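# Stow an unpowered desk robot arm in a floor case

## Task

Move the limp, unpowered small robot arm (its joints give way when pushed) from the desk into the open case on the floor, placed low enough that the lid could close, and leave it settled and still. It must not drop more than a few centimetres, or the task may fail. When done, release it and back the robot away. The robot itself must not topple or finish leaning, or the task fails.

## Robot and tools

ROBOT. A Hello Robot Stretch 4, about 1.6 m tall, with one arm. It has an omni-wheel base (rim within 0.23 m of the base origin), a lift sliding up a mast, a telescoping arm that reaches forward, a wrist with yaw, pitch and roll, and a two-finger gripper with bendy steel fingers. The object to carry is itself a small robot arm with free joints, so it can flop and swing while held. Loose objects may occasionally get a brief nudge from outside.

FRAMES. Base frame: origin on the floor below the base centre, x ahead, y to the left, z upward. hand_pose is reported in this frame and marks a point between the open fingertips; with all wrist joints at 0 its axes line up with the base axes. Its printed position may be slightly off. The odometry frame is where the base frame was when the scene began; base_odometry counts wheel rotation only, so slipping shows up as travel, and its heading runs -3.142 to 3.142, positive to the left.

execute_actions. Arguments: "actions", a list holding one action or nothing (empty just reports state and images), and optional "cameras", a list from head_camera, head_left_camera, head_right_camera, wrist_camera, all (omitted, null or ["all"] gives all; [] gives none). An action contains "base", "joints" or both, plus optional "pace" and "contact_limits"; alternatively it is {"end_of_arm": "enable_torque"} on its own. All motions in one action begin together and may finish at different moments; none runs longer than 15 s.
- "base": exactly one key, a relative move measured from the base position in the last reported state. translate_m: straight drive in metres, forward positive, -2 to 2. strafe_m: sideways in metres, left positive, -2 to 2. rotate_rad: turn in place in radians, counter-clockwise from above positive, -3.2 to 3.2.
- "joints": absolute targets keyed by name. lift_m 0 to 1.2 m; arm_m 0 to 0.55 m (extension); wrist_yaw_rad -1.134 to 4.276 (0 straight ahead, positive to the left, 3.14 folded back, above 3.4 the arm may block it); wrist_pitch_rad -1.117 to 4.259 (0 level, 1.57 pointing down); wrist_roll_rad -1.117 to 4.259 (0 has both fingers level, positive turns clockwise as seen from behind the gripper); gripper_m -0.038 to 0.141 m, the fingertip gap, negative meaning they squeeze each other. Tolerances for done: lift and arm and gripper ±0.004, yaw and roll ±0.02, pitch ±0.05. Joint targets outside range are clipped and reported; any other bad value or unknown key rejects the whole call with no motion.
- "pace": "slow", "default", "fast" or "max" (base up to 0.1/0.3/0.4/0.6 m/s and 1/2/3/4 rad/s; slower with the lift above 0.2, down to 0.3 m/s and 1 rad/s at 1.2).
- "contact_limits": {"arm_m": value}, 0 gentlest to 0.75 firmest, default 0.5; the arm halts when it pushes harder than this.
Anything you omit from an action may still be driving toward an earlier target without the status showing it. If a result reports a stop, the remaining execute_actions, wait and finished_scene calls in that same reply are skipped.

wait: {"seconds": 0 to 10}; commands nothing and returns the same report as an empty action. zoom_image: {"camera", "region": [x0, y0, x1, y1]} in pixels from the top-left of that camera's latest full image, at most 504 by 504. Image sizes: head_camera 420x560 pinhole, head_left_camera and head_right_camera 420x672 fisheye, wrist_camera 616x392. read_manual: returns licence texts only. finished_scene: {"scene": number} ends the current scene permanently once the last command has been held, and reports success.

CAMERAS. head_camera sits atop the mast, facing forward and down; turn the base to look elsewhere. The two head fisheyes look more steeply down and also show the base and arm. wrist_camera looks along the fingers, with fingertips near the bottom of its frame.

RESULT LINES. joint_positions; hand_pose; base_odometry; turned_by_wheels vs turned_by_imu (a gap over about 0.1 rad means a collision or slip, and heading error of roughly their difference); base_tilt in degrees (forward and right positive, each with a fixed bias up to about 1.5). lidar_m: 12 distances in metres, 30-degree sectors, first straight ahead then counter-clockwise (4th left, 7th behind, 10th right); "-" means nothing seen or closer than 0.25 m; it senses from roughly 0.15 m up, so tabletops register, but glass, thin legs and much behind the robot may be missed. wrist_depth_mm: 7 by 7 grid of median depths, 100 to 2000 mm, "-" for invalid, robot body included. base_status and joint_status: "done", "off_target" (resting short and maybe still pushing), "contact_stop_at_<key>" (blocked; the part may go slack, a slack lift can sag under load), "limit_stop_at_<name>" (own_body for self-collision, tilt for leaning past 6 degrees, which makes lift, arm and wheels slack), "time_out", "torque_fault" (a wrist or gripper motor overloaded and went limp; send enable_torque). on_its_own describes uncommanded behaviour; there "held at" means the held target. motor_effort gives percent of maximum, positive toward higher joint values, with peak in brackets; it is noisy and biased. A firm grip shows as a clear gripper_m effort change when commanded at 0 or above; gripper_m reading or done does not prove a hold.

GRIPPING. Command a gap smaller than the object; squeezing tighter pulls it toward the wrist, opening pushes it out. Raise the lift if fingertips jam on a surface below.

AVOID. Dropping the object from more than a few centimetres, slamming or shoving things hard, pressing the gripper into things (torque faults), wrist tilted up with roll extreme (self-collision), driving or turning with over 1 kg held and arm_m above 0.2, especially at fast paces, and strong pushes with a high gripper, any of which can tip the robot. To unfold the wrist at the start, send lift_m 0.4 and wrist_yaw_rad 0 together. Quicker robot motion is better.

Each tool is called after "Call:" by a JSON object that holds its "api" and its "payload".

## Session

Call:
{"api": "execute_actions", "payload": {"actions": []}}

Scene clock: 0.00 s.
base_odometry: x=+0.000 y=+0.000 heading=+0.000 (m, m, rad; odometry frame)
turned_by_wheels: +0.000 (rad since the last result)
turned_by_imu: +0.000 (rad since the last result)
base_tilt: forward=-0.2 right=-0.7 (deg)
lidar_m: 1.78 1.84 1.79 1.69 1.76 2.25 2.15 1.07 2.14 2.03 2.10 1.89
base_status: not commanded
joint_positions: lift_m=+0.155 arm_m=+0.000 wrist_yaw_rad=+3.215 wrist_pitch_rad=+0.018 wrist_roll_rad=-0.011 gripper_m=+0.057
joint_status: not commanded
motor_effort: lift_m=+19 arm_m=-1 wrist_yaw_rad=+2 wrist_pitch_rad=-7 wrist_roll_rad=+0 gripper_m=-3 wheel_0=+0 wheel_1=+0 wheel_2=+0 (%)
hand_pose: x=-0.1237 y=+0.0659 z=+0.3277 quat_wxyz=(-0.037, -0.009, -0.006, +0.999) (m; base frame)
wrist_depth_mm: - 135 136 - - - - / - 108 136 - - - - / - 113 137 - - - - / 138 137 196 - - - - / 214 1397 - - - - - / 226 1078 198 1229 201 1281 1336 / 229 768 842 113 831 831 866
pictures: head_camera, head_left_camera, head_right_camera, wrist_camera
Images, in order (width x height): head_camera 420x560, head_left_camera 420x672, head_right_camera 420x672, wrist_camera 616x392.

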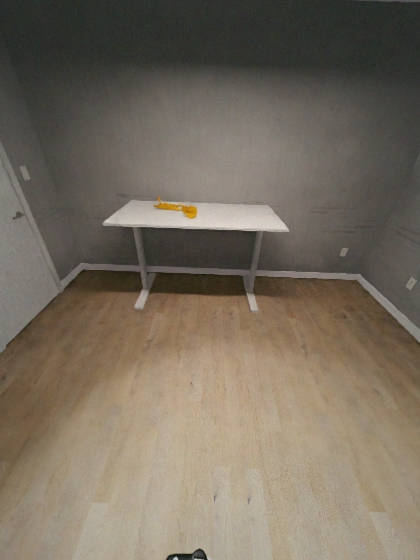

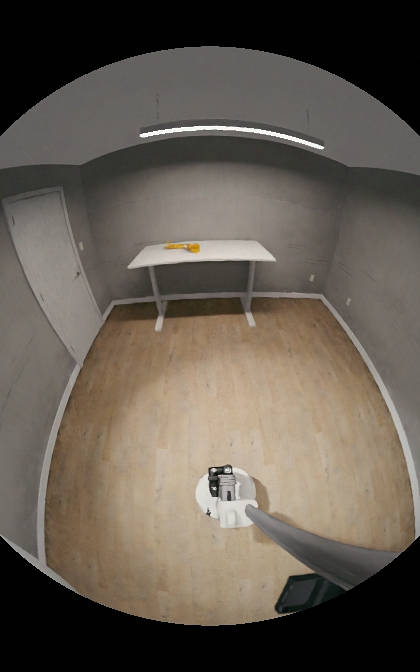

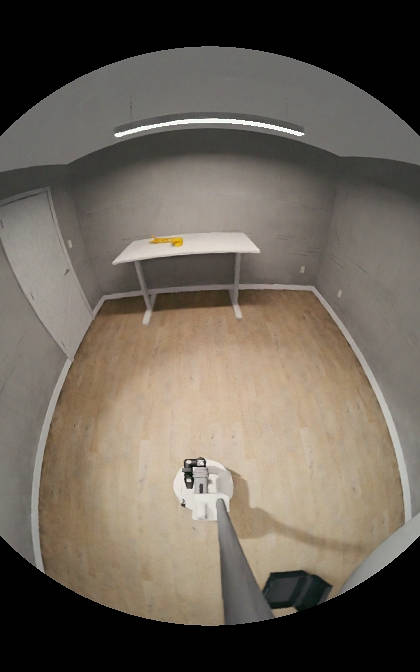

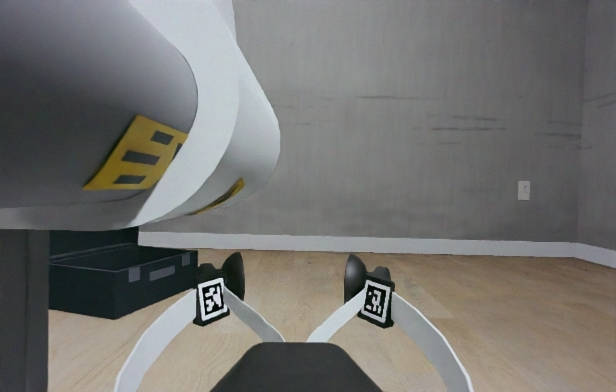

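Call:
{"api": "execute_actions", "payload": {"actions": [{"base":{"translate_m":1.3},"joints":{"lift_m":1.15,"wrist_yaw_rad":0,"wrist_pitch_rad":1.0,"gripper_m":0.14},"pace":"max"}], "cameras": []}}

Call:
{"api": "execute_actions", "payload": {"actions": [{"base":{"strafe_m":0.4},"pace":"max"}], "cameras": ["head_camera","wrist_camera"]}}

Scene clock: 7.07 s.
base_odometry: x=+1.300 y=+0.000 heading=+0.000 (m, m, rad; odometry frame)
turned_by_wheels: +0.000 (rad since the last result)
turned_by_imu: -0.001 (rad since the last result)
base_tilt: forward=-0.3 right=-0.5 (deg)
lidar_m: 0.48 0.48 0.68 1.68 1.80 2.43 2.73 2.49 2.12 2.01 0.73 0.52
base_status: done
joint_positions: lift_m=+1.150 arm_m=+0.000 wrist_yaw_rad=+0.000 wrist_pitch_rad=+1.001 wrist_roll_rad=-0.011 gripper_m=+0.140
joint_status: all done
motor_effort: lift_m=+21(25) arm_m=-1(1) wrist_yaw_rad=+2(6) wrist_pitch_rad=-4(4) wrist_roll_rad=+0(1) gripper_m=+0(5) wheel_0=-2(3) wheel_1=-2(7) wheel_2=+2(15) (%)
hand_pose: x=+0.3260 y=-0.0874 z=+1.0851 quat_wxyz=(+0.877, -0.005, +0.480, +0.003) (m; base frame)
wrist_depth_mm: 484 559 591 591 603 615 627 / 500 508 512 521 535 544 554 / 452 459 466 473 477 484 496 / 1229 1499 1464 1537 1255 1618 1661 / 1397 1397 1397 1464 1430 1499 1499 / 1255 1281 1281 1336 1281 1336 1366 / 1205 1205 1205 112 1255 1255 1281
pictures: none
No camera images: the call's "cameras" was empty. Leave "cameras" out to get every camera's image.

Scene clock: 9.67 s.
base_odometry: x=+1.300 y=+0.400 heading=+0.000 (m, m, rad; odometry frame)
turned_by_wheels: +0.000 (rad since the last result)
turned_by_imu: +0.000 (rad since the last result)
base_tilt: forward=-0.2 right=-0.6 (deg)
lidar_m: 0.46 0.48 0.63 1.30 1.38 1.88 3.53 2.51 2.54 2.41 0.72 0.49
base_status: done
joint_positions: lift_m=+1.150 arm_m=+0.000 wrist_yaw_rad=+0.000 wrist_pitch_rad=+1.001 wrist_roll_rad=-0.011 gripper_m=+0.140
joint_status: not commanded
motor_effort: lift_m=+21(21) arm_m=-1(1) wrist_yaw_rad=+3(1) wrist_pitch_rad=-2(3) wrist_roll_rad=+1(0) gripper_m=+1(1) wheel_0=+2(7) wheel_1=-1(8) wheel_2=+1(2) (%)
hand_pose: x=+0.3260 y=-0.0874 z=+1.0851 quat_wxyz=(+0.877, -0.005, +0.480, +0.003) (m; base frame)
wrist_depth_mm: 559 574 585 564 512 609 627 / 500 508 512 525 535 544 554 / 452 459 462 473 477 484 488 / 430 433 445 455 1576 1336 1576 / 1397 1397 1430 1430 1499 1499 1499 / 1281 1229 1281 1308 1281 1281 1397 / 1182 1205 1205 112 1255 1229 1308
pictures: head_camera, wrist_camera
Images, in order (width x height): head_camera 420x560, wrist_camera 616x392.

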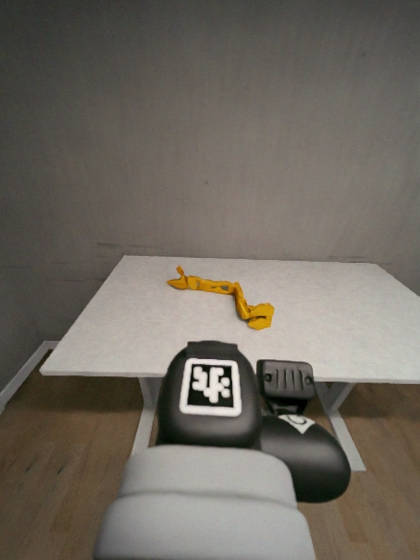

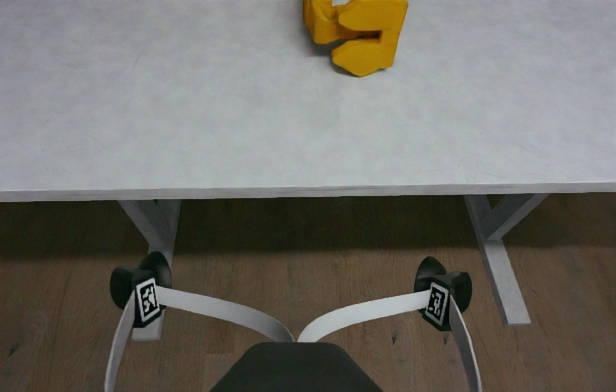

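Call:
{"api": "execute_actions", "payload": {"actions": [{"base":{"translate_m":0.25},"joints":{"lift_m":1.2,"arm_m":0.35,"wrist_pitch_rad":1.57},"pace":"max"}], "cameras": ["head_camera","wrist_camera"]}}

Scene clock: 14.53 s.
base_odometry: x=+1.550 y=+0.400 heading=+0.000 (m, m, rad; odometry frame)
turned_by_wheels: +0.000 (rad since the last result)
turned_by_imu: -0.001 (rad since the last result)
base_tilt: forward=-0.1 right=-0.4 (deg)
lidar_m: 0.25 0.25 0.33 1.31 1.35 1.87 3.84 2.75 2.53 2.41 0.35 0.25
base_status: done
joint_positions: lift_m=+1.200 arm_m=+0.349 wrist_yaw_rad=+0.000 wrist_pitch_rad=+1.570 wrist_roll_rad=-0.011 gripper_m=+0.140
joint_status: all done
motor_effort: lift_m=+21(25) arm_m=+4(2) wrist_yaw_rad=+1(3) wrist_pitch_rad=+3(4) wrist_roll_rad=+1(1) gripper_m=+2(1) wheel_0=+0(4) wheel_1=+2(7) wheel_2=-1(11) (%)
hand_pose: x=+0.5205 y=-0.0874 z=+1.0896 quat_wxyz=(+0.707, -0.004, +0.707, +0.004) (m; base frame)
wrist_depth_mm: 355 362 362 368 370 373 377 / 303 309 309 368 373 375 375 / 357 359 364 357 370 377 379 / 357 359 366 366 375 377 377 / 359 362 368 368 373 379 379 / 362 366 366 310 298 377 382 / 364 364 368 113 291 379 379
pictures: head_camera, wrist_camera
Images, in order (width x height): head_camera 420x560, wrist_camera 616x392.

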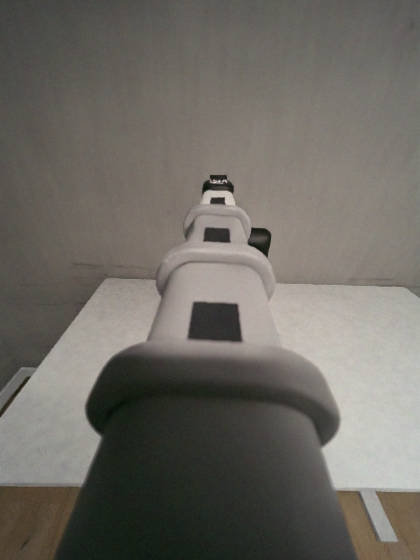

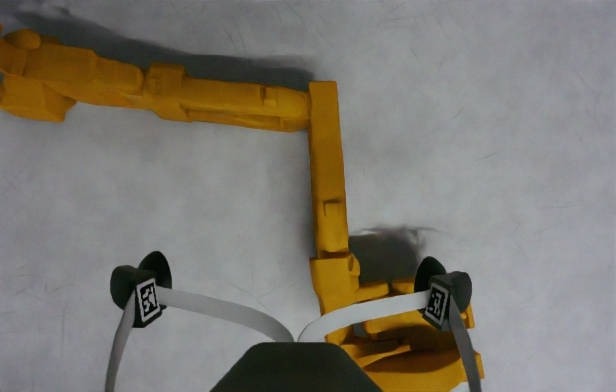

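Call:
{"api": "execute_actions", "payload": {"actions": [{"base":{"strafe_m":0.13},"joints":{"arm_m":0.55,"gripper_m":0.0},"pace":"fast"}], "cameras": []}}

Call:
{"api": "execute_actions", "payload": {"actions": [{"joints":{"lift_m":1.1}}], "cameras": ["wrist_camera"]}}

Call:
{"api": "execute_actions", "payload": {"actions": [{"joints":{"arm_m":0.33},"pace":"slow"}], "cameras": []}}

Call:
{"api": "execute_actions", "payload": {"actions": [{"base":{"strafe_m":-0.07},"pace":"slow"}], "cameras": []}}

Call:
{"api": "execute_actions", "payload": {"actions": [{"joints":{"lift_m":1.2,"gripper_m":0.14}}], "cameras": ["wrist_camera","head_right_camera"]}}

Scene clock: 30.23 s.
base_odometry: x=+1.550 y=+0.530 heading=+0.000 (m, m, rad; odometry frame)
turned_by_wheels: +0.000 (rad since the last result)
turned_by_imu: -0.001 (rad since the last result)
base_tilt: forward=-0.3 right=-0.6 (deg)
lidar_m: 0.25 0.25 0.32 1.18 1.22 1.69 3.83 2.81 2.66 1.08 0.35 0.25
base_status: done
joint_positions: lift_m=+1.200 arm_m=+0.549 wrist_yaw_rad=+0.000 wrist_pitch_rad=+1.570 wrist_roll_rad=-0.011 gripper_m=+0.000
joint_status: all done
motor_effort: lift_m=+21(21) arm_m=+4(5) wrist_yaw_rad=+0(2) wrist_pitch_rad=+2(0) wrist_roll_rad=+0(0) gripper_m=-6(7) wheel_0=+2(5) wheel_1=-2(7) wheel_2=+0(2) (%)
hand_pose: x=+0.7198 y=-0.0874 z=+1.0896 quat_wxyz=(+0.707, -0.004, +0.707, +0.004) (m; base frame)
wrist_depth_mm: 357 362 362 366 370 375 375 / 357 359 362 368 370 375 375 / 359 362 364 368 370 375 377 / 359 362 368 370 373 373 377 / 359 362 364 370 375 377 382 / 359 289 191 196 362 379 382 / 362 364 370 112 375 325 382
pictures: none
No camera images: the call's "cameras" was empty. Leave "cameras" out to get every camera's image.

Scene clock: 31.67 s.
base_odometry: x=+1.550 y=+0.530 heading=+0.000 (m, m, rad; odometry frame)
turned_by_wheels: +0.000 (rad since the last result)
turned_by_imu: +0.000 (rad since the last result)
base_tilt: forward=-0.2 right=-0.6 (deg)
lidar_m: 0.25 0.25 0.32 1.18 1.22 1.69 3.83 2.85 2.66 1.03 0.34 0.25
base_status: not commanded
joint_positions: lift_m=+1.100 arm_m=+0.549 wrist_yaw_rad=+0.000 wrist_pitch_rad=+1.570 wrist_roll_rad=-0.011 gripper_m=+0.000
joint_status: all done
motor_effort: lift_m=+16(20) arm_m=+4(4) wrist_yaw_rad=+2(1) wrist_pitch_rad=+1(2) wrist_roll_rad=+1(1) gripper_m=-7(7) wheel_0=+2(2) wheel_1=-2(2) wheel_2=+0(0) (%)
hand_pose: x=+0.7198 y=-0.0874 z=+0.9900 quat_wxyz=(+0.707, -0.004, +0.707, +0.004) (m; base frame)
wrist_depth_mm: 259 260 264 265 270 270 273 / 260 263 265 268 267 271 274 / 259 264 264 267 270 274 273 / 259 263 266 268 271 273 276 / 262 265 265 267 272 274 276 / 263 238 190 196 271 274 277 / 176 190 202 112 219 259 277
pictures: wrist_camera
Images, in order (width x height): wrist_camera 616x392.

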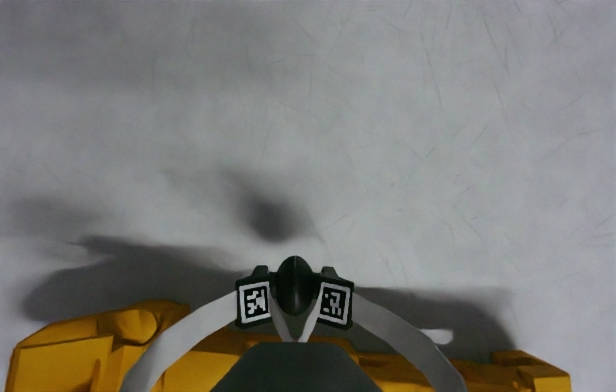

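Scene clock: 35.13 s.
base_odometry: x=+1.550 y=+0.530 heading=+0.000 (m, m, rad; odometry frame)
turned_by_wheels: +0.000 (rad since the last result)
turned_by_imu: -0.001 (rad since the last result)
base_tilt: forward=-0.3 right=-0.6 (deg)
lidar_m: 0.25 0.25 0.31 1.18 1.23 1.69 3.82 2.82 2.67 1.04 0.33 0.25
base_status: not commanded
joint_positions: lift_m=+1.100 arm_m=+0.331 wrist_yaw_rad=+0.001 wrist_pitch_rad=+1.568 wrist_roll_rad=-0.011 gripper_m=+0.000
joint_status: all done
motor_effort: lift_m=+16(16) arm_m=-5(2) wrist_yaw_rad=+1(0) wrist_pitch_rad=+7(8) wrist_roll_rad=+0(1) gripper_m=-9(6) wheel_0=+2(2) wheel_1=-2(2) wheel_2=+0(0) (%)
hand_pose: x=+0.5026 y=-0.0874 z=+0.9900 quat_wxyz=(+0.708, -0.004, +0.706, +0.004) (m; base frame)
wrist_depth_mm: 260 263 265 266 268 272 274 / 259 263 266 267 271 272 276 / 260 263 267 268 272 273 276 / 263 263 266 268 271 274 278 / 263 266 267 270 273 259 220 / 263 264 190 198 215 213 226 / 263 218 204 112 243 276 268
pictures: none
No camera images: the call's "cameras" was empty. Leave "cameras" out to get every camera's image.

Scene clock: 36.97 s.
base_odometry: x=+1.550 y=+0.460 heading=+0.000 (m, m, rad; odometry frame)
turned_by_wheels: +0.000 (rad since the last result)
turned_by_imu: +0.000 (rad since the last result)
base_tilt: forward=-0.2 right=-0.6 (deg)
lidar_m: 0.25 0.25 0.32 1.26 1.31 1.79 3.83 2.72 2.59 1.08 0.34 0.25
base_status: done
joint_positions: lift_m=+1.100 arm_m=+0.331 wrist_yaw_rad=+0.000 wrist_pitch_rad=+1.569 wrist_roll_rad=-0.011 gripper_m=+0.000
joint_status: not commanded
motor_effort: lift_m=+16(16) arm_m=-4(5) wrist_yaw_rad=+1(1) wrist_pitch_rad=+5(7) wrist_roll_rad=+1(1) gripper_m=-8(7) wheel_0=+2(12) wheel_1=-2(8) wheel_2=+0(2) (%)
hand_pose: x=+0.5023 y=-0.0874 z=+0.9900 quat_wxyz=(+0.708, -0.004, +0.706, +0.004) (m; base frame)
wrist_depth_mm: 259 262 265 267 270 273 274 / 260 263 265 270 271 273 276 / 259 264 266 268 271 274 277 / 262 264 264 270 272 273 277 / 262 264 267 270 271 274 278 / 262 266 191 198 211 217 277 / 263 206 211 112 273 211 278
pictures: none
No camera images: the call's "cameras" was empty. Leave "cameras" out to get every camera's image.

Scene clock: 39.33 s.
base_odometry: x=+1.550 y=+0.460 heading=+0.000 (m, m, rad; odometry frame)
turned_by_wheels: +0.000 (rad since the last result)
turned_by_imu: -0.001 (rad since the last result)
base_tilt: forward=-0.2 right=-0.7 (deg)
lidar_m: 0.25 0.25 0.31 1.25 1.29 1.79 3.81 2.71 2.59 1.04 0.34 0.25
base_status: not commanded
joint_positions: lift_m=+1.200 arm_m=+0.331 wrist_yaw_rad=+0.000 wrist_pitch_rad=+1.570 wrist_roll_rad=-0.011 gripper_m=+0.140
joint_status: all done
motor_effort: lift_m=+22(24) arm_m=-4(4) wrist_yaw_rad=+0(0) wrist_pitch_rad=+0(4) wrist_roll_rad=+1(1) gripper_m=+0(6) wheel_0=+2(2) wheel_1=-2(2) wheel_2=+0(0) (%)
hand_pose: x=+0.5020 y=-0.0874 z=+1.0895 quat_wxyz=(+0.707, -0.004, +0.707, +0.004) (m; base frame)
wrist_depth_mm: 357 362 364 368 370 373 375 / 357 359 364 370 370 373 379 / 362 366 364 366 370 375 382 / 359 366 368 370 375 375 379 / 359 362 366 370 319 377 379 / 359 303 306 312 312 379 377 / 359 309 368 112 377 336 327
pictures: head_right_camera, wrist_camera
Images, in order (width x height): head_right_camera 420x672, wrist_camera 616x392.

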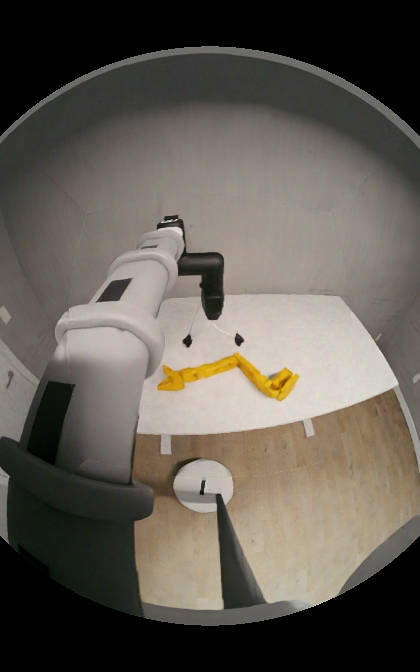

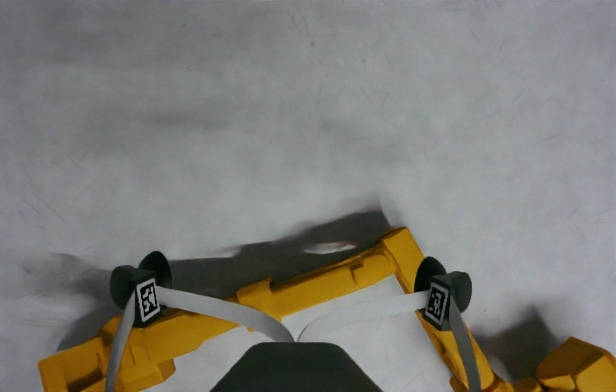

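Call:
{"api": "execute_actions", "payload": {"actions": [{"base":{"strafe_m":-0.077},"joints":{"arm_m":0.308,"wrist_roll_rad":0.3}}], "cameras": []}}

Call:
{"api": "execute_actions", "payload": {"actions": [{"joints":{"lift_m":1.1}}], "cameras": ["wrist_camera"]}}

Call:
{"api": "execute_actions", "payload": {"actions": [{"joints":{"gripper_m":0.04}}], "cameras": ["wrist_camera","head_right_camera"]}}

Scene clock: 46.07 s.
base_odometry: x=+1.550 y=+0.383 heading=+0.000 (m, m, rad; odometry frame)
turned_by_wheels: +0.000 (rad since the last result)
turned_by_imu: -0.001 (rad since the last result)
base_tilt: forward=-0.2 right=-0.5 (deg)
lidar_m: 0.25 0.25 0.32 1.33 1.37 1.90 3.83 2.73 2.49 2.40 0.33 0.25
base_status: done
joint_positions: lift_m=+1.200 arm_m=+0.309 wrist_yaw_rad=+0.000 wrist_pitch_rad=+1.570 wrist_roll_rad=+0.300 gripper_m=+0.140
joint_status: all done
motor_effort: lift_m=+22(22) arm_m=-4(4) wrist_yaw_rad=+3(2) wrist_pitch_rad=+0(3) wrist_roll_rad=+2(4) gripper_m=+0(2) wheel_0=+0(10) wheel_1=+1(12) wheel_2=+0(0) (%)
hand_pose: x=+0.4799 y=-0.0874 z=+1.0895 quat_wxyz=(+0.699, +0.106, +0.699, -0.105) (m; base frame)
wrist_depth_mm: 359 362 362 366 370 373 375 / 359 359 364 368 373 375 377 / 359 362 366 368 373 375 377 / 359 364 368 368 375 377 379 / 362 364 366 314 370 377 377 / 362 309 309 368 297 304 304 / 362 329 368 112 375 307 279
pictures: none
No camera images: the call's "cameras" was empty. Leave "cameras" out to get every camera's image.

Scene clock: 47.50 s.
base_odometry: x=+1.550 y=+0.383 heading=+0.000 (m, m, rad; odometry frame)
turned_by_wheels: +0.000 (rad since the last result)
turned_by_imu: +0.000 (rad since the last result)
base_tilt: forward=-0.2 right=-0.5 (deg)
lidar_m: 0.25 0.25 0.32 1.33 1.37 1.90 3.83 2.74 2.51 2.41 0.35 0.25
base_status: not commanded
joint_positions: lift_m=+1.100 arm_m=+0.309 wrist_yaw_rad=+0.000 wrist_pitch_rad=+1.570 wrist_roll_rad=+0.300 gripper_m=+0.140
joint_status: all done
motor_effort: lift_m=+16(23) arm_m=-4(4) wrist_yaw_rad=+1(1) wrist_pitch_rad=+2(3) wrist_roll_rad=+1(1) gripper_m=+0(2) wheel_0=+0(0) wheel_1=+1(1) wheel_2=+0(0) (%)
hand_pose: x=+0.4800 y=-0.0874 z=+0.9900 quat_wxyz=(+0.700, +0.105, +0.699, -0.105) (m; base frame)
wrist_depth_mm: 260 263 265 268 272 273 274 / 263 264 266 268 272 271 276 / 262 263 266 268 270 272 276 / 262 265 266 268 272 272 276 / 263 263 267 213 273 276 277 / 263 236 207 270 202 276 277 / 264 210 268 112 271 205 219
pictures: wrist_camera
Images, in order (width x height): wrist_camera 616x392.

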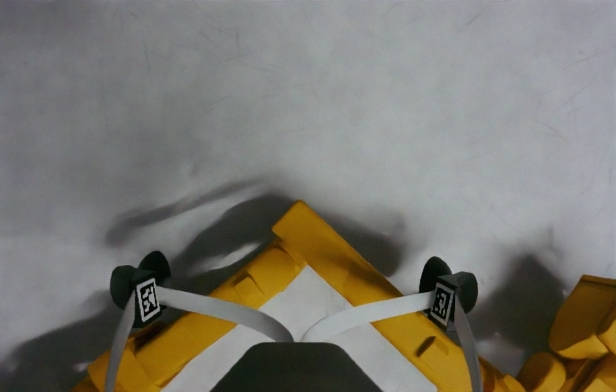

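Scene clock: 49.50 s.
base_odometry: x=+1.550 y=+0.383 heading=+0.000 (m, m, rad; odometry frame)
turned_by_wheels: +0.000 (rad since the last result)
turned_by_imu: +0.000 (rad since the last result)
base_tilt: forward=-0.2 right=-0.6 (deg)
lidar_m: 0.25 0.25 0.30 1.33 1.37 1.88 3.83 2.75 2.52 2.40 0.35 0.25
base_status: not commanded
joint_positions: lift_m=+1.100 arm_m=+0.309 wrist_yaw_rad=+0.001 wrist_pitch_rad=+1.570 wrist_roll_rad=+0.299 gripper_m=+0.040
joint_status: all done
motor_effort: lift_m=+17(17) arm_m=-4(4) wrist_yaw_rad=-2(3) wrist_pitch_rad=+1(6) wrist_roll_rad=+4(4) gripper_m=-15(16) wheel_0=+0(0) wheel_1=+1(1) wheel_2=+0(0) (%)
hand_pose: x=+0.4799 y=-0.0874 z=+0.9899 quat_wxyz=(+0.699, +0.105, +0.699, -0.105) (m; base frame)
wrist_depth_mm: 260 262 264 265 270 271 272 / 259 263 265 266 268 271 273 / 262 264 265 267 270 273 274 / 262 263 266 268 271 272 274 / 262 265 266 267 272 273 277 / 263 265 196 204 198 274 277 / 264 206 200 112 271 276 277
pictures: head_right_camera, wrist_camera
Images, in order (width x height): head_right_camera 420x672, wrist_camera 616x392.

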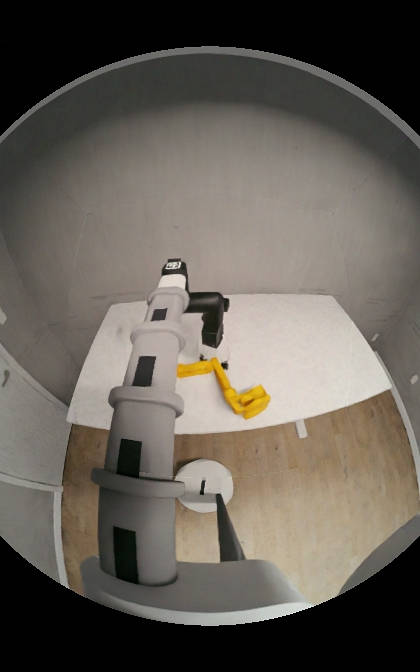

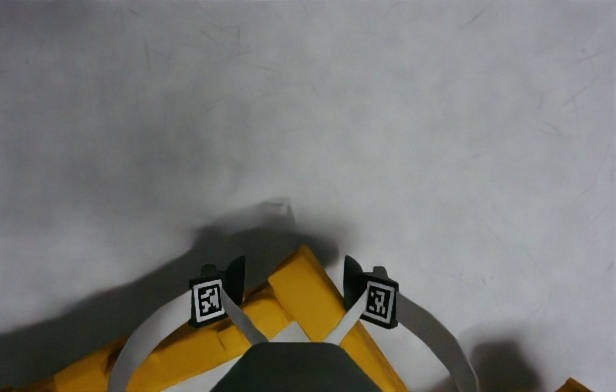

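Call:
{"api": "execute_actions", "payload": {"actions": [{"joints":{"gripper_m":0.03,"arm_m":0.52},"base":{"strafe_m":-0.05},"pace":"slow"}], "cameras": ["wrist_camera","head_right_camera"]}}

Scene clock: 56.23 s.
base_odometry: x=+1.550 y=+0.333 heading=+0.000 (m, m, rad; odometry frame)
turned_by_wheels: +0.000 (rad since the last result)
turned_by_imu: -0.002 (rad since the last result)
base_tilt: forward=-0.2 right=-0.6 (deg)
lidar_m: 0.25 0.25 0.33 1.37 1.44 1.97 3.82 2.66 2.45 2.35 0.34 0.25
base_status: done
joint_positions: lift_m=+1.100 arm_m=+0.519 wrist_yaw_rad=+0.000 wrist_pitch_rad=+1.571 wrist_roll_rad=+0.300 gripper_m=+0.030
joint_status: all done
motor_effort: lift_m=+17(17) arm_m=+5(4) wrist_yaw_rad=+2(1) wrist_pitch_rad=-3(3) wrist_roll_rad=+1(4) gripper_m=-18(19) wheel_0=+3(7) wheel_1=-3(7) wheel_2=+0(0) (%)
hand_pose: x=+0.6898 y=-0.0874 z=+0.9899 quat_wxyz=(+0.699, +0.106, +0.699, -0.106) (m; base frame)
wrist_depth_mm: 259 260 264 265 268 270 272 / 259 262 264 265 268 271 273 / 258 263 264 267 270 272 274 / 260 263 265 266 270 272 274 / 262 263 266 267 270 273 274 / 262 263 195 203 195 274 274 / 222 202 198 112 272 276 278
pictures: head_right_camera, wrist_camera
Images, in order (width x height): head_right_camera 420x672, wrist_camera 616x392.

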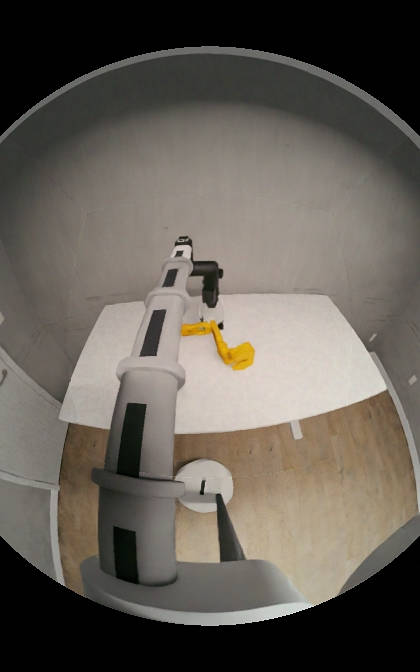

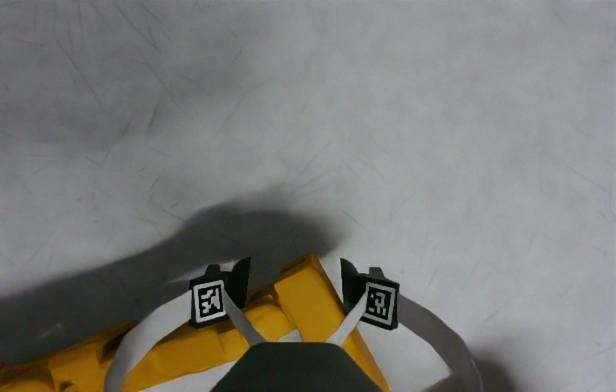

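Call:
{"api": "execute_actions", "payload": {"actions": [{"joints":{"gripper_m":0.1}}], "cameras": []}}

Call:
{"api": "execute_actions", "payload": {"actions": [{"joints":{"lift_m":1.2,"arm_m":0.4,"wrist_roll_rad":-0.2},"base":{"strafe_m":-0.03}}], "cameras": ["wrist_camera"]}}

Scene clock: 66.10 s.
base_odometry: x=+1.550 y=+0.333 heading=+0.000 (m, m, rad; odometry frame)
turned_by_wheels: +0.000 (rad since the last result)
turned_by_imu: -0.001 (rad since the last result)
base_tilt: forward=-0.2 right=-0.5 (deg)
lidar_m: 0.25 0.25 0.33 1.37 1.47 1.96 3.82 2.66 2.47 2.34 0.35 0.25
base_status: not commanded
joint_positions: lift_m=+1.100 arm_m=+0.519 wrist_yaw_rad=+0.000 wrist_pitch_rad=+1.570 wrist_roll_rad=+0.300 gripper_m=+0.100
joint_status: all done
motor_effort: lift_m=+17(17) arm_m=+4(5) wrist_yaw_rad=+2(3) wrist_pitch_rad=+4(3) wrist_roll_rad=+0(0) gripper_m=-2(17) wheel_0=+3(3) wheel_1=-3(3) wheel_2=+0(0) (%)
hand_pose: x=+0.6905 y=-0.0874 z=+0.9899 quat_wxyz=(+0.700, +0.106, +0.699, -0.106) (m; base frame)
wrist_depth_mm: 259 262 264 266 270 271 271 / 260 263 264 267 270 271 273 / 260 263 266 268 270 273 274 / 263 264 266 267 271 273 274 / 263 264 266 268 268 274 274 / 263 264 206 213 205 273 274 / 215 209 237 112 272 276 276
pictures: none
No camera images: the call's "cameras" was empty. Leave "cameras" out to get every camera's image.

Scene clock: 67.53 s.
base_odometry: x=+1.550 y=+0.303 heading=+0.000 (m, m, rad; odometry frame)
turned_by_wheels: +0.000 (rad since the last result)
turned_by_imu: +0.000 (rad since the last result)
base_tilt: forward=-0.3 right=-0.5 (deg)
lidar_m: 0.25 0.25 0.31 1.39 1.48 2.02 3.82 2.64 2.43 2.31 0.34 0.25
base_status: done
joint_positions: lift_m=+1.200 arm_m=+0.401 wrist_yaw_rad=+0.000 wrist_pitch_rad=+1.570 wrist_roll_rad=-0.200 gripper_m=+0.100
joint_status: all done
motor_effort: lift_m=+22(26) arm_m=-4(1) wrist_yaw_rad=+1(0) wrist_pitch_rad=+1(12) wrist_roll_rad=-1(2) gripper_m=-2(1) wheel_0=+0(5) wheel_1=-1(9) wheel_2=+1(1) (%)
hand_pose: x=+0.5719 y=-0.0874 z=+1.0895 quat_wxyz=(+0.704, -0.070, +0.703, +0.070) (m; base frame)
wrist_depth_mm: 357 359 362 368 370 373 379 / 355 357 362 368 373 377 377 / 330 362 364 368 373 375 379 / 309 307 366 368 373 379 382 / 359 362 307 368 373 377 379 / 362 362 366 310 205 377 382 / 362 364 368 112 375 377 382
pictures: wrist_camera
Images, in order (width x height): wrist_camera 616x392.

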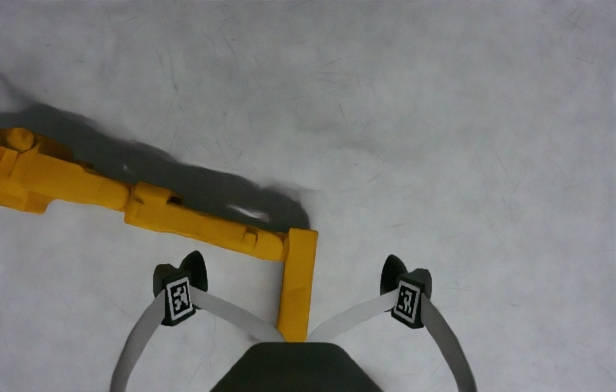

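Dragged it back. Adjust.

Call:
{"api": "execute_actions", "payload": {"actions": [{"joints":{"arm_m":0.31,"wrist_roll_rad":-0.1},"base":{"strafe_m":-0.01}}], "cameras": ["wrist_camera"]}}

Call:
{"api": "execute_actions", "payload": {"actions": [{"joints":{"lift_m":1.095}}], "cameras": ["wrist_camera"]}}

Call:
{"api": "execute_actions", "payload": {"actions": [{"joints":{"gripper_m":-0.02}}], "cameras": []}}

Call:
{"api": "execute_actions", "payload": {"actions": [{"joints":{"lift_m":1.15},"pace":"slow"}], "cameras": ["wrist_camera","head_right_camera"]}}

Scene clock: 72.60 s.
base_odometry: x=+1.550 y=+0.294 heading=+0.000 (m, m, rad; odometry frame)
turned_by_wheels: +0.000 (rad since the last result)
turned_by_imu: -0.001 (rad since the last result)
base_tilt: forward=-0.2 right=-0.5 (deg)
lidar_m: 0.25 0.25 0.32 1.42 1.51 2.01 3.82 2.70 2.41 2.31 0.36 0.25
base_status: done
joint_positions: lift_m=+1.200 arm_m=+0.311 wrist_yaw_rad=+0.000 wrist_pitch_rad=+1.570 wrist_roll_rad=-0.100 gripper_m=+0.100
joint_status: all done
motor_effort: lift_m=+22(22) arm_m=-4(1) wrist_yaw_rad=+3(1) wrist_pitch_rad=+1(0) wrist_roll_rad=+2(4) gripper_m=+0(3) wheel_0=+1(6) wheel_1=-1(7) wheel_2=+0(1) (%)
hand_pose: x=+0.4819 y=-0.0874 z=+1.0895 quat_wxyz=(+0.706, -0.035, +0.706, +0.035) (m; base frame)
wrist_depth_mm: 355 359 364 366 370 375 377 / 298 357 364 368 370 370 377 / 357 359 307 370 373 375 377 / 357 366 366 368 373 375 379 / 359 364 364 366 373 377 379 / 359 364 368 303 205 377 382 / 362 364 370 112 303 379 382
pictures: wrist_camera
Images, in order (width x height): wrist_camera 616x392.

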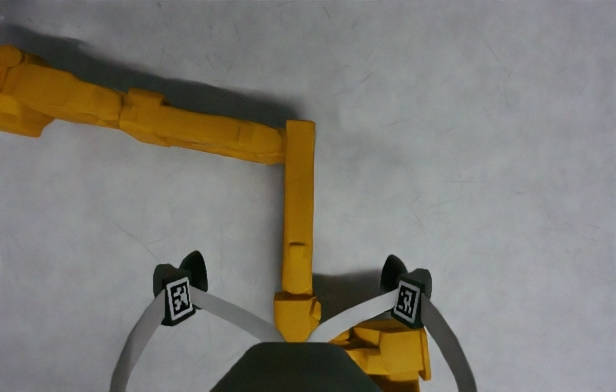

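Scene clock: 74.07 s.
base_odometry: x=+1.550 y=+0.294 heading=+0.000 (m, m, rad; odometry frame)
turned_by_wheels: +0.000 (rad since the last result)
turned_by_imu: +0.000 (rad since the last result)
base_tilt: forward=-0.2 right=-0.6 (deg)
lidar_m: 0.25 0.25 0.33 1.42 1.49 2.04 2.88 2.67 2.41 2.30 0.36 0.25
base_status: not commanded
joint_positions: lift_m=+1.095 arm_m=+0.311 wrist_yaw_rad=+0.000 wrist_pitch_rad=+1.570 wrist_roll_rad=-0.100 gripper_m=+0.100
joint_status: all done
motor_effort: lift_m=+16(22) arm_m=-4(4) wrist_yaw_rad=+2(1) wrist_pitch_rad=+2(1) wrist_roll_rad=+1(2) gripper_m=-2(2) wheel_0=+1(1) wheel_1=-1(1) wheel_2=+0(0) (%)
hand_pose: x=+0.4819 y=-0.0874 z=+0.9850 quat_wxyz=(+0.706, -0.035, +0.706, +0.035) (m; base frame)
wrist_depth_mm: 255 257 258 262 264 266 270 / 201 202 207 262 265 267 270 / 255 257 247 207 265 270 271 / 256 258 262 203 266 268 272 / 257 258 262 194 266 270 273 / 257 258 260 189 204 270 271 / 257 258 263 112 267 270 273
pictures: wrist_camera
Images, in order (width x height): wrist_camera 616x392.

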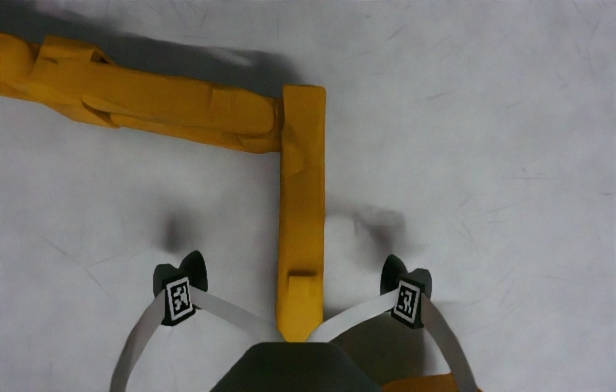

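Scene clock: 76.00 s.
base_odometry: x=+1.550 y=+0.294 heading=+0.000 (m, m, rad; odometry frame)
turned_by_wheels: +0.000 (rad since the last result)
turned_by_imu: +0.000 (rad since the last result)
base_tilt: forward=-0.2 right=-0.6 (deg)
lidar_m: 0.25 0.25 0.32 1.41 1.49 2.03 2.89 2.68 2.41 2.30 0.37 0.25
base_status: not commanded
joint_positions: lift_m=+1.095 arm_m=+0.311 wrist_yaw_rad=+0.000 wrist_pitch_rad=+1.570 wrist_roll_rad=-0.100 gripper_m=-0.019
joint_status: all done
motor_effort: lift_m=+18(18) arm_m=-4(4) wrist_yaw_rad=+1(2) wrist_pitch_rad=+1(3) wrist_roll_rad=+0(1) gripper_m=-25(25) wheel_0=+1(1) wheel_1=-1(1) wheel_2=+0(0) (%)
hand_pose: x=+0.4820 y=-0.0874 z=+0.9848 quat_wxyz=(+0.707, -0.035, +0.706, +0.035) (m; base frame)
wrist_depth_mm: 255 256 258 262 263 265 267 / 197 198 202 260 264 267 268 / 254 256 237 202 265 268 270 / 254 257 260 195 264 267 268 / 256 258 260 186 266 270 270 / 256 258 184 182 186 268 271 / 258 258 262 112 266 270 273
pictures: none
No camera images: the call's "cameras" was empty. Leave "cameras" out to get every camera's image.

Scene clock: 77.33 s.
base_odometry: x=+1.550 y=+0.294 heading=+0.000 (m, m, rad; odometry frame)
turned_by_wheels: +0.000 (rad since the last result)
turned_by_imu: +0.000 (rad since the last result)
base_tilt: forward=-0.2 right=-0.6 (deg)
lidar_m: 0.25 0.25 0.33 1.41 1.51 2.02 2.88 2.66 2.42 2.28 0.36 0.25
base_status: not commanded
joint_positions: lift_m=+1.150 arm_m=+0.311 wrist_yaw_rad=+0.000 wrist_pitch_rad=+1.570 wrist_roll_rad=-0.100 gripper_m=-0.019
joint_status: all done
motor_effort: lift_m=+25(24) arm_m=-4(5) wrist_yaw_rad=+1(4) wrist_pitch_rad=+1(3) wrist_roll_rad=+0(0) gripper_m=-26(23) wheel_0=+1(1) wheel_1=-1(1) wheel_2=+0(0) (%)
hand_pose: x=+0.4818 y=-0.0874 z=+1.0393 quat_wxyz=(+0.706, -0.035, +0.706, +0.035) (m; base frame)
wrist_depth_mm: 306 309 312 315 319 322 324 / 240 310 314 317 319 322 324 / 276 242 228 233 320 320 325 / 309 310 314 315 320 324 325 / 310 314 317 194 324 324 327 / 310 312 184 183 188 324 330 / 310 312 317 112 322 325 329
pictures: head_right_camera, wrist_camera
Images, in order (width x height): head_right_camera 420x672, wrist_camera 616x392.

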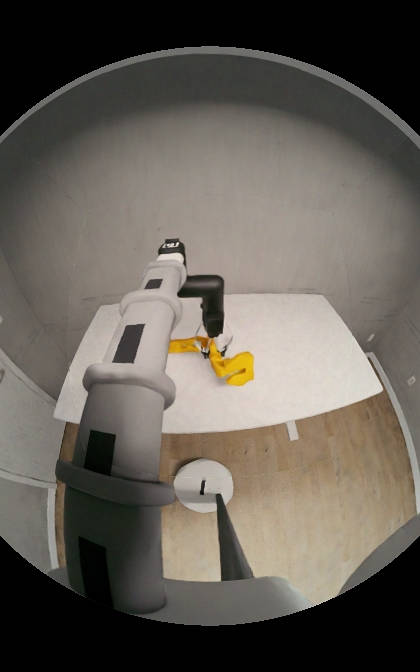

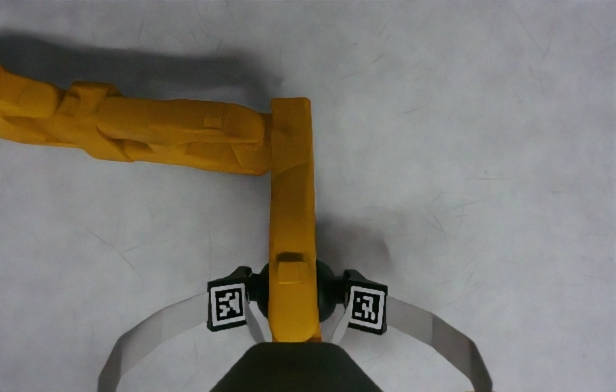

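Pivots toward the elbow; regrasp nearer to it.

Call:
{"api": "execute_actions", "payload": {"actions": [{"joints":{"lift_m":1.095},"pace":"slow"}], "cameras": []}}

Call:
{"api": "execute_actions", "payload": {"actions": [{"joints":{"gripper_m":0.06}}], "cameras": []}}

Call:
{"api": "execute_actions", "payload": {"actions": [{"joints":{"arm_m":0.345}}], "cameras": []}}

Call:
{"api": "execute_actions", "payload": {"actions": [{"joints":{"gripper_m":-0.038}}], "cameras": []}}

Call:
{"api": "execute_actions", "payload": {"actions": [{"joints":{"lift_m":1.16},"pace":"slow"}], "cameras": ["wrist_camera","head_right_camera"]}}

Scene clock: 87.13 s.
base_odometry: x=+1.550 y=+0.294 heading=+0.000 (m, m, rad; odometry frame)
turned_by_wheels: +0.000 (rad since the last result)
turned_by_imu: -0.001 (rad since the last result)
base_tilt: forward=-0.3 right=-0.6 (deg)
lidar_m: 0.25 0.25 0.31 1.42 1.51 2.02 2.89 2.69 2.40 2.29 0.37 0.25
base_status: not commanded
joint_positions: lift_m=+1.095 arm_m=+0.311 wrist_yaw_rad=+0.000 wrist_pitch_rad=+1.570 wrist_roll_rad=-0.100 gripper_m=-0.019
joint_status: all done
motor_effort: lift_m=+17(28) arm_m=-4(4) wrist_yaw_rad=+1(2) wrist_pitch_rad=-2(1) wrist_roll_rad=+1(1) gripper_m=-27(26) wheel_0=+1(1) wheel_1=-1(1) wheel_2=+0(0) (%)
hand_pose: x=+0.4817 y=-0.0874 z=+0.9849 quat_wxyz=(+0.706, -0.035, +0.706, +0.035) (m; base frame)
wrist_depth_mm: 253 257 259 260 264 266 267 / 201 256 259 263 265 266 270 / 254 233 213 207 265 268 270 / 256 258 260 202 266 270 270 / 256 260 262 191 266 268 271 / 256 258 185 190 186 268 272 / 257 259 262 112 267 270 272
pictures: none
No camera images: the call's "cameras" was empty. Leave "cameras" out to get every camera's image.

Scene clock: 88.67 s.
base_odometry: x=+1.550 y=+0.294 heading=+0.000 (m, m, rad; odometry frame)
turned_by_wheels: +0.000 (rad since the last result)
turned_by_imu: +0.000 (rad since the last result)
base_tilt: forward=-0.2 right=-0.5 (deg)
lidar_m: 0.25 0.25 0.32 1.43 1.49 2.03 2.89 2.69 2.41 2.30 0.35 0.25
base_status: not commanded
joint_positions: lift_m=+1.095 arm_m=+0.311 wrist_yaw_rad=+0.000 wrist_pitch_rad=+1.571 wrist_roll_rad=-0.100 gripper_m=+0.060
joint_status: all done
motor_effort: lift_m=+17(17) arm_m=-4(4) wrist_yaw_rad=+2(1) wrist_pitch_rad=+0(5) wrist_roll_rad=+1(1) gripper_m=-5(25) wheel_0=+1(1) wheel_1=-1(1) wheel_2=+0(0) (%)
hand_pose: x=+0.4816 y=-0.0874 z=+0.9849 quat_wxyz=(+0.706, -0.035, +0.706, +0.035) (m; base frame)
wrist_depth_mm: 255 256 260 262 264 267 270 / 202 257 260 263 266 267 271 / 255 222 208 209 267 267 271 / 256 259 262 204 267 268 271 / 257 259 262 195 266 270 272 / 258 259 200 190 201 271 273 / 258 259 263 112 267 270 273
pictures: none
No camera images: the call's "cameras" was empty. Leave "cameras" out to get every camera's image.

Scene clock: 89.53 s.
base_odometry: x=+1.550 y=+0.294 heading=+0.000 (m, m, rad; odometry frame)
turned_by_wheels: +0.000 (rad since the last result)
turned_by_imu: +0.000 (rad since the last result)
base_tilt: forward=-0.2 right=-0.5 (deg)
lidar_m: 0.25 0.25 0.30 1.41 1.50 2.02 2.88 2.66 2.42 2.31 0.35 0.25
base_status: not commanded
joint_positions: lift_m=+1.095 arm_m=+0.344 wrist_yaw_rad=+0.000 wrist_pitch_rad=+1.570 wrist_roll_rad=-0.100 gripper_m=+0.060
joint_status: all done
motor_effort: lift_m=+17(17) arm_m=+5(4) wrist_yaw_rad=+2(3) wrist_pitch_rad=+3(1) wrist_roll_rad=+2(2) gripper_m=-2(2) wheel_0=+1(1) wheel_1=-1(1) wheel_2=+0(0) (%)
hand_pose: x=+0.5153 y=-0.0874 z=+0.9849 quat_wxyz=(+0.706, -0.035, +0.706, +0.035) (m; base frame)
wrist_depth_mm: 254 257 259 262 265 266 270 / 255 257 259 262 265 267 270 / 204 256 259 265 265 268 271 / 255 211 210 263 266 268 270 / 256 259 260 263 265 270 272 / 256 259 200 195 201 271 273 / 257 259 262 112 268 272 273
pictures: none
No camera images: the call's "cameras" was empty. Leave "cameras" out to get every camera's image.

Scene clock: 91.20 s.
base_odometry: x=+1.550 y=+0.294 heading=+0.000 (m, m, rad; odometry frame)
turned_by_wheels: +0.000 (rad since the last result)
turned_by_imu: +0.000 (rad since the last result)
base_tilt: forward=-0.3 right=-0.6 (deg)
lidar_m: 0.25 0.25 0.33 1.42 1.49 2.03 2.89 2.66 2.41 2.31 0.35 0.25
base_status: not commanded
joint_positions: lift_m=+1.095 arm_m=+0.344 wrist_yaw_rad=+0.000 wrist_pitch_rad=+1.570 wrist_roll_rad=-0.100 gripper_m=-0.037
joint_status: all done
motor_effort: lift_m=+18(18) arm_m=+4(4) wrist_yaw_rad=+1(1) wrist_pitch_rad=+2(2) wrist_roll_rad=+0(3) gripper_m=-29(28) wheel_0=+1(1) wheel_1=-1(1) wheel_2=+0(0) (%)
hand_pose: x=+0.5154 y=-0.0874 z=+0.9848 quat_wxyz=(+0.707, -0.035, +0.706, +0.035) (m; base frame)
wrist_depth_mm: 253 256 258 260 263 266 267 / 254 256 258 260 264 266 268 / 194 196 259 262 265 266 268 / 254 257 194 193 265 267 268 / 255 260 259 190 265 270 270 / 256 257 181 196 185 268 270 / 256 258 259 112 266 267 270
pictures: none
No camera images: the call's "cameras" was empty. Leave "cameras" out to get every camera's image.

Scene clock: 92.63 s.
base_odometry: x=+1.550 y=+0.294 heading=+0.000 (m, m, rad; odometry frame)
turned_by_wheels: +0.000 (rad since the last result)
turned_by_imu: +0.000 (rad since the last result)
base_tilt: forward=-0.1 right=-0.5 (deg)
lidar_m: 0.25 0.25 0.33 1.40 1.48 2.04 3.81 2.67 2.40 2.31 0.34 0.25
base_status: not commanded
joint_positions: lift_m=+1.160 arm_m=+0.344 wrist_yaw_rad=+0.000 wrist_pitch_rad=+1.570 wrist_roll_rad=-0.100 gripper_m=-0.037
joint_status: all done
motor_effort: lift_m=+25(24) arm_m=+4(4) wrist_yaw_rad=+2(2) wrist_pitch_rad=-2(3) wrist_roll_rad=+1(1) gripper_m=-31(30) wheel_0=+1(1) wheel_1=-1(1) wheel_2=+0(0) (%)
hand_pose: x=+0.5154 y=-0.0874 z=+1.0492 quat_wxyz=(+0.707, -0.035, +0.706, +0.035) (m; base frame)
wrist_depth_mm: 319 319 322 325 329 330 334 / 317 319 322 327 330 332 332 / 194 196 324 325 329 332 334 / 319 322 194 195 330 332 336 / 320 324 324 190 329 336 338 / 320 322 182 198 185 332 336 / 320 324 325 112 334 336 342
pictures: head_right_camera, wrist_camera
Images, in order (width x height): head_right_camera 420x672, wrist_camera 616x392.

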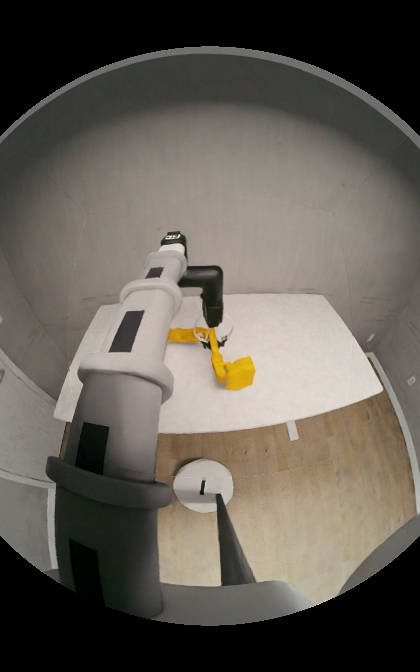

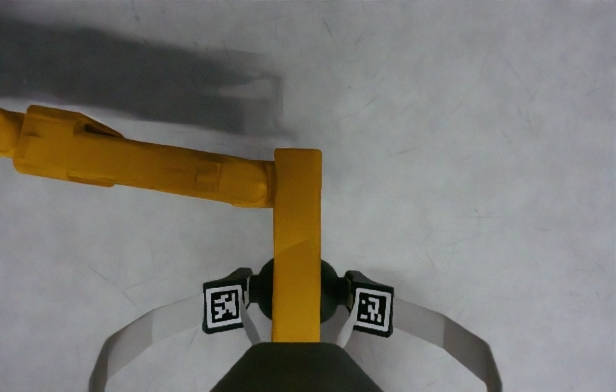

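Call:
{"api": "execute_actions", "payload": {"actions": [{"base":{"translate_m":-2},"joints":{"arm_m":0.2}}], "cameras": []}}

Call:
{"api": "execute_actions", "payload": {"actions": [{"base":{"rotate_rad":-2.1},"joints":{"lift_m":0.6},"pace":"slow"}]}}

Scene clock: 105.67 s.
base_odometry: x=-0.450 y=+0.294 heading=+0.000 (m, m, rad; odometry frame)
turned_by_wheels: +0.000 (rad since the last result)
turned_by_imu: -0.003 (rad since the last result)
base_tilt: forward=-0.2 right=-0.6 (deg)
lidar_m: 0.29 0.42 1.47 1.40 1.45 1.79 1.70 1.01 0.93 2.34 2.43 0.25
base_status: done
joint_positions: lift_m=+1.160 arm_m=+0.201 wrist_yaw_rad=+0.000 wrist_pitch_rad=+1.570 wrist_roll_rad=-0.100 gripper_m=-0.037
joint_status: all done
motor_effort: lift_m=+25(25) arm_m=-4(2) wrist_yaw_rad=+2(0) wrist_pitch_rad=+0(4) wrist_roll_rad=+0(1) gripper_m=-32(29) wheel_0=+1(8) wheel_1=+0(8) wheel_2=-2(10) (%)
hand_pose: x=+0.3718 y=-0.0874 z=+1.0493 quat_wxyz=(+0.706, -0.035, +0.706, +0.035) (m; base frame)
wrist_depth_mm: 1255 1281 1255 1281 1308 1336 1308 / 1281 1281 1281 1308 1308 1336 1308 / 194 196 1281 1336 1308 1336 1308 / 1281 1308 195 194 1336 1336 1336 / 1281 1308 1281 190 1308 1366 1336 / 1255 1281 181 196 185 1336 1366 / 1255 1281 1078 112 1308 1336 1336
pictures: none
No camera images: the call's "cameras" was empty. Leave "cameras" out to get every camera's image.

Scene clock: 110.43 s.
base_odometry: x=-0.450 y=+0.294 heading=-2.100 (m, m, rad; odometry frame)
turned_by_wheels: -2.100 (rad since the last result)
turned_by_imu: -2.079 (rad since the last result)
base_tilt: forward=-0.2 right=-0.6 (deg)
lidar_m: 0.42 0.43 2.39 2.35 2.22 2.09 1.48 1.41 1.47 1.80 1.69 0.25
base_status: done
joint_positions: lift_m=+0.600 arm_m=+0.201 wrist_yaw_rad=+0.000 wrist_pitch_rad=+1.570 wrist_roll_rad=-0.100 gripper_m=-0.037
joint_status: all done
motor_effort: lift_m=+19(20) arm_m=-4(4) wrist_yaw_rad=+0(3) wrist_pitch_rad=+2(0) wrist_roll_rad=+0(1) gripper_m=-30(32) wheel_0=+2(4) wheel_1=+3(5) wheel_2=+1(7) (%)
hand_pose: x=+0.3719 y=-0.0874 z=+0.4898 quat_wxyz=(+0.707, -0.035, +0.706, +0.035) (m; base frame)
wrist_depth_mm: 707 707 707 715 732 723 741 / 707 715 707 723 741 741 741 / 194 196 723 715 732 723 750 / 707 715 194 194 732 741 759 / 707 715 723 190 732 741 741 / 707 707 181 196 185 741 759 / 707 504 512 112 732 741 750
pictures: head_camera, head_left_camera, head_right_camera, wrist_camera
Images, in order (width x height): head_camera 420x560, head_left_camera 420x672, head_right_camera 420x672, wrist_camera 616x392.

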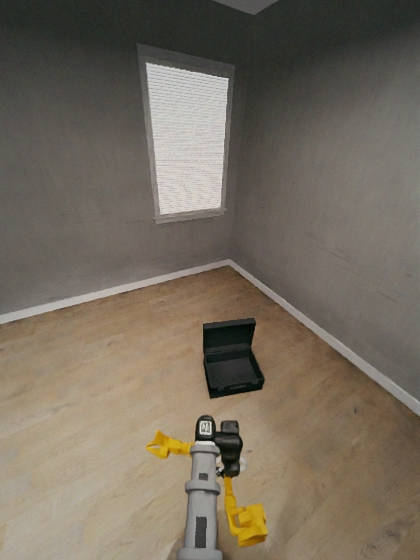

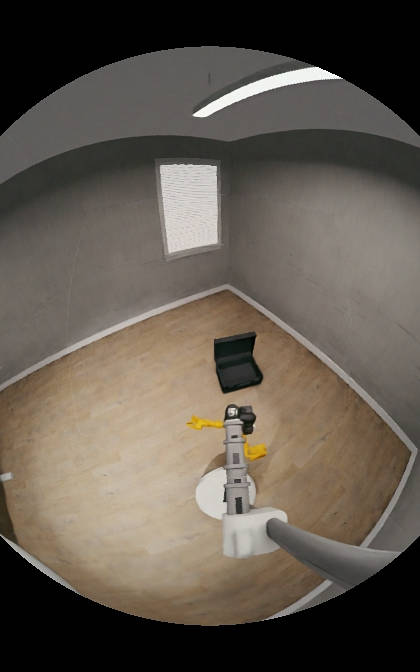

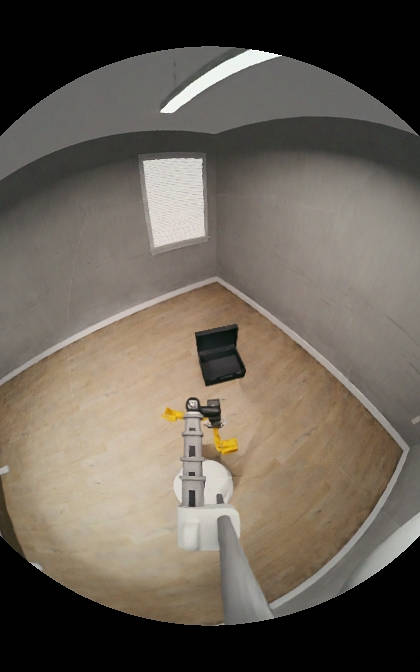

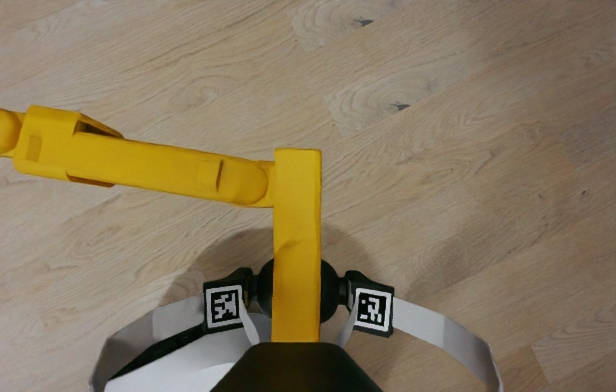

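Call:
{"api": "execute_actions", "payload": {"actions": [{"joints":{"wrist_pitch_rad":0.3},"pace":"slow"}], "cameras": ["wrist_camera","head_camera"]}}

Scene clock: 115.60 s.
base_odometry: x=-0.450 y=+0.294 heading=-2.100 (m, m, rad; odometry frame)
turned_by_wheels: +0.000 (rad since the last result)
turned_by_imu: -0.001 (rad since the last result)
base_tilt: forward=-0.3 right=-0.6 (deg)
lidar_m: 0.49 2.32 2.38 2.35 2.22 2.10 1.48 1.40 1.45 1.80 1.70 0.55
base_status: not commanded
joint_positions: lift_m=+0.600 arm_m=+0.201 wrist_yaw_rad=+0.000 wrist_pitch_rad=+0.309 wrist_roll_rad=-0.101 gripper_m=-0.037
joint_status: all done
on_its_own: wrist_pitch_rad is at rest, and its effort (-25) is outside its rest range (-23 to +23)
motor_effort: lift_m=+19(19) arm_m=-4(4) wrist_yaw_rad=+3(12) wrist_pitch_rad=-25(32) wrist_roll_rad=+3(7) gripper_m=-32(32) wheel_0=+2(2) wheel_1=+2(3) wheel_2=+0(1) (%)
hand_pose: x=+0.6464 y=-0.0875 z=+0.6905 quat_wxyz=(+0.987, -0.050, +0.154, +0.008) (m; base frame)
wrist_depth_mm: 1618 1756 - - 1863 1499 1255 / 1618 1808 - - 1921 1537 1255 / 1708 1863 - - 1983 1576 1281 / 1756 1921 188 192 1921 1576 1308 / 1537 1661 185 189 1921 1576 1308 / 1229 1205 183 183 185 1464 1281 / 1008 187 946 112 1138 1118 1255
pictures: head_camera, wrist_camera
Images, in order (width x height): head_camera 420x560, wrist_camera 616x392.

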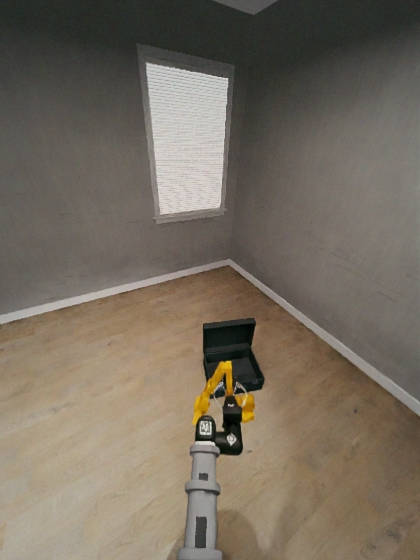

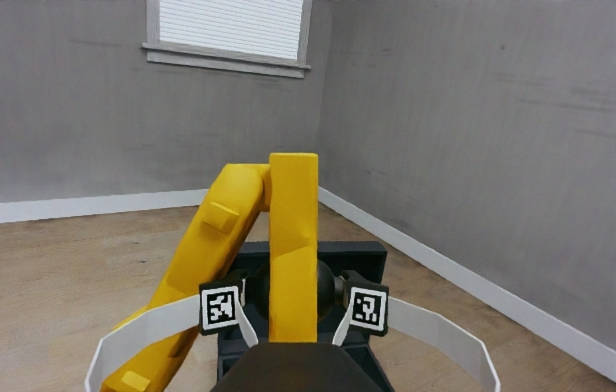

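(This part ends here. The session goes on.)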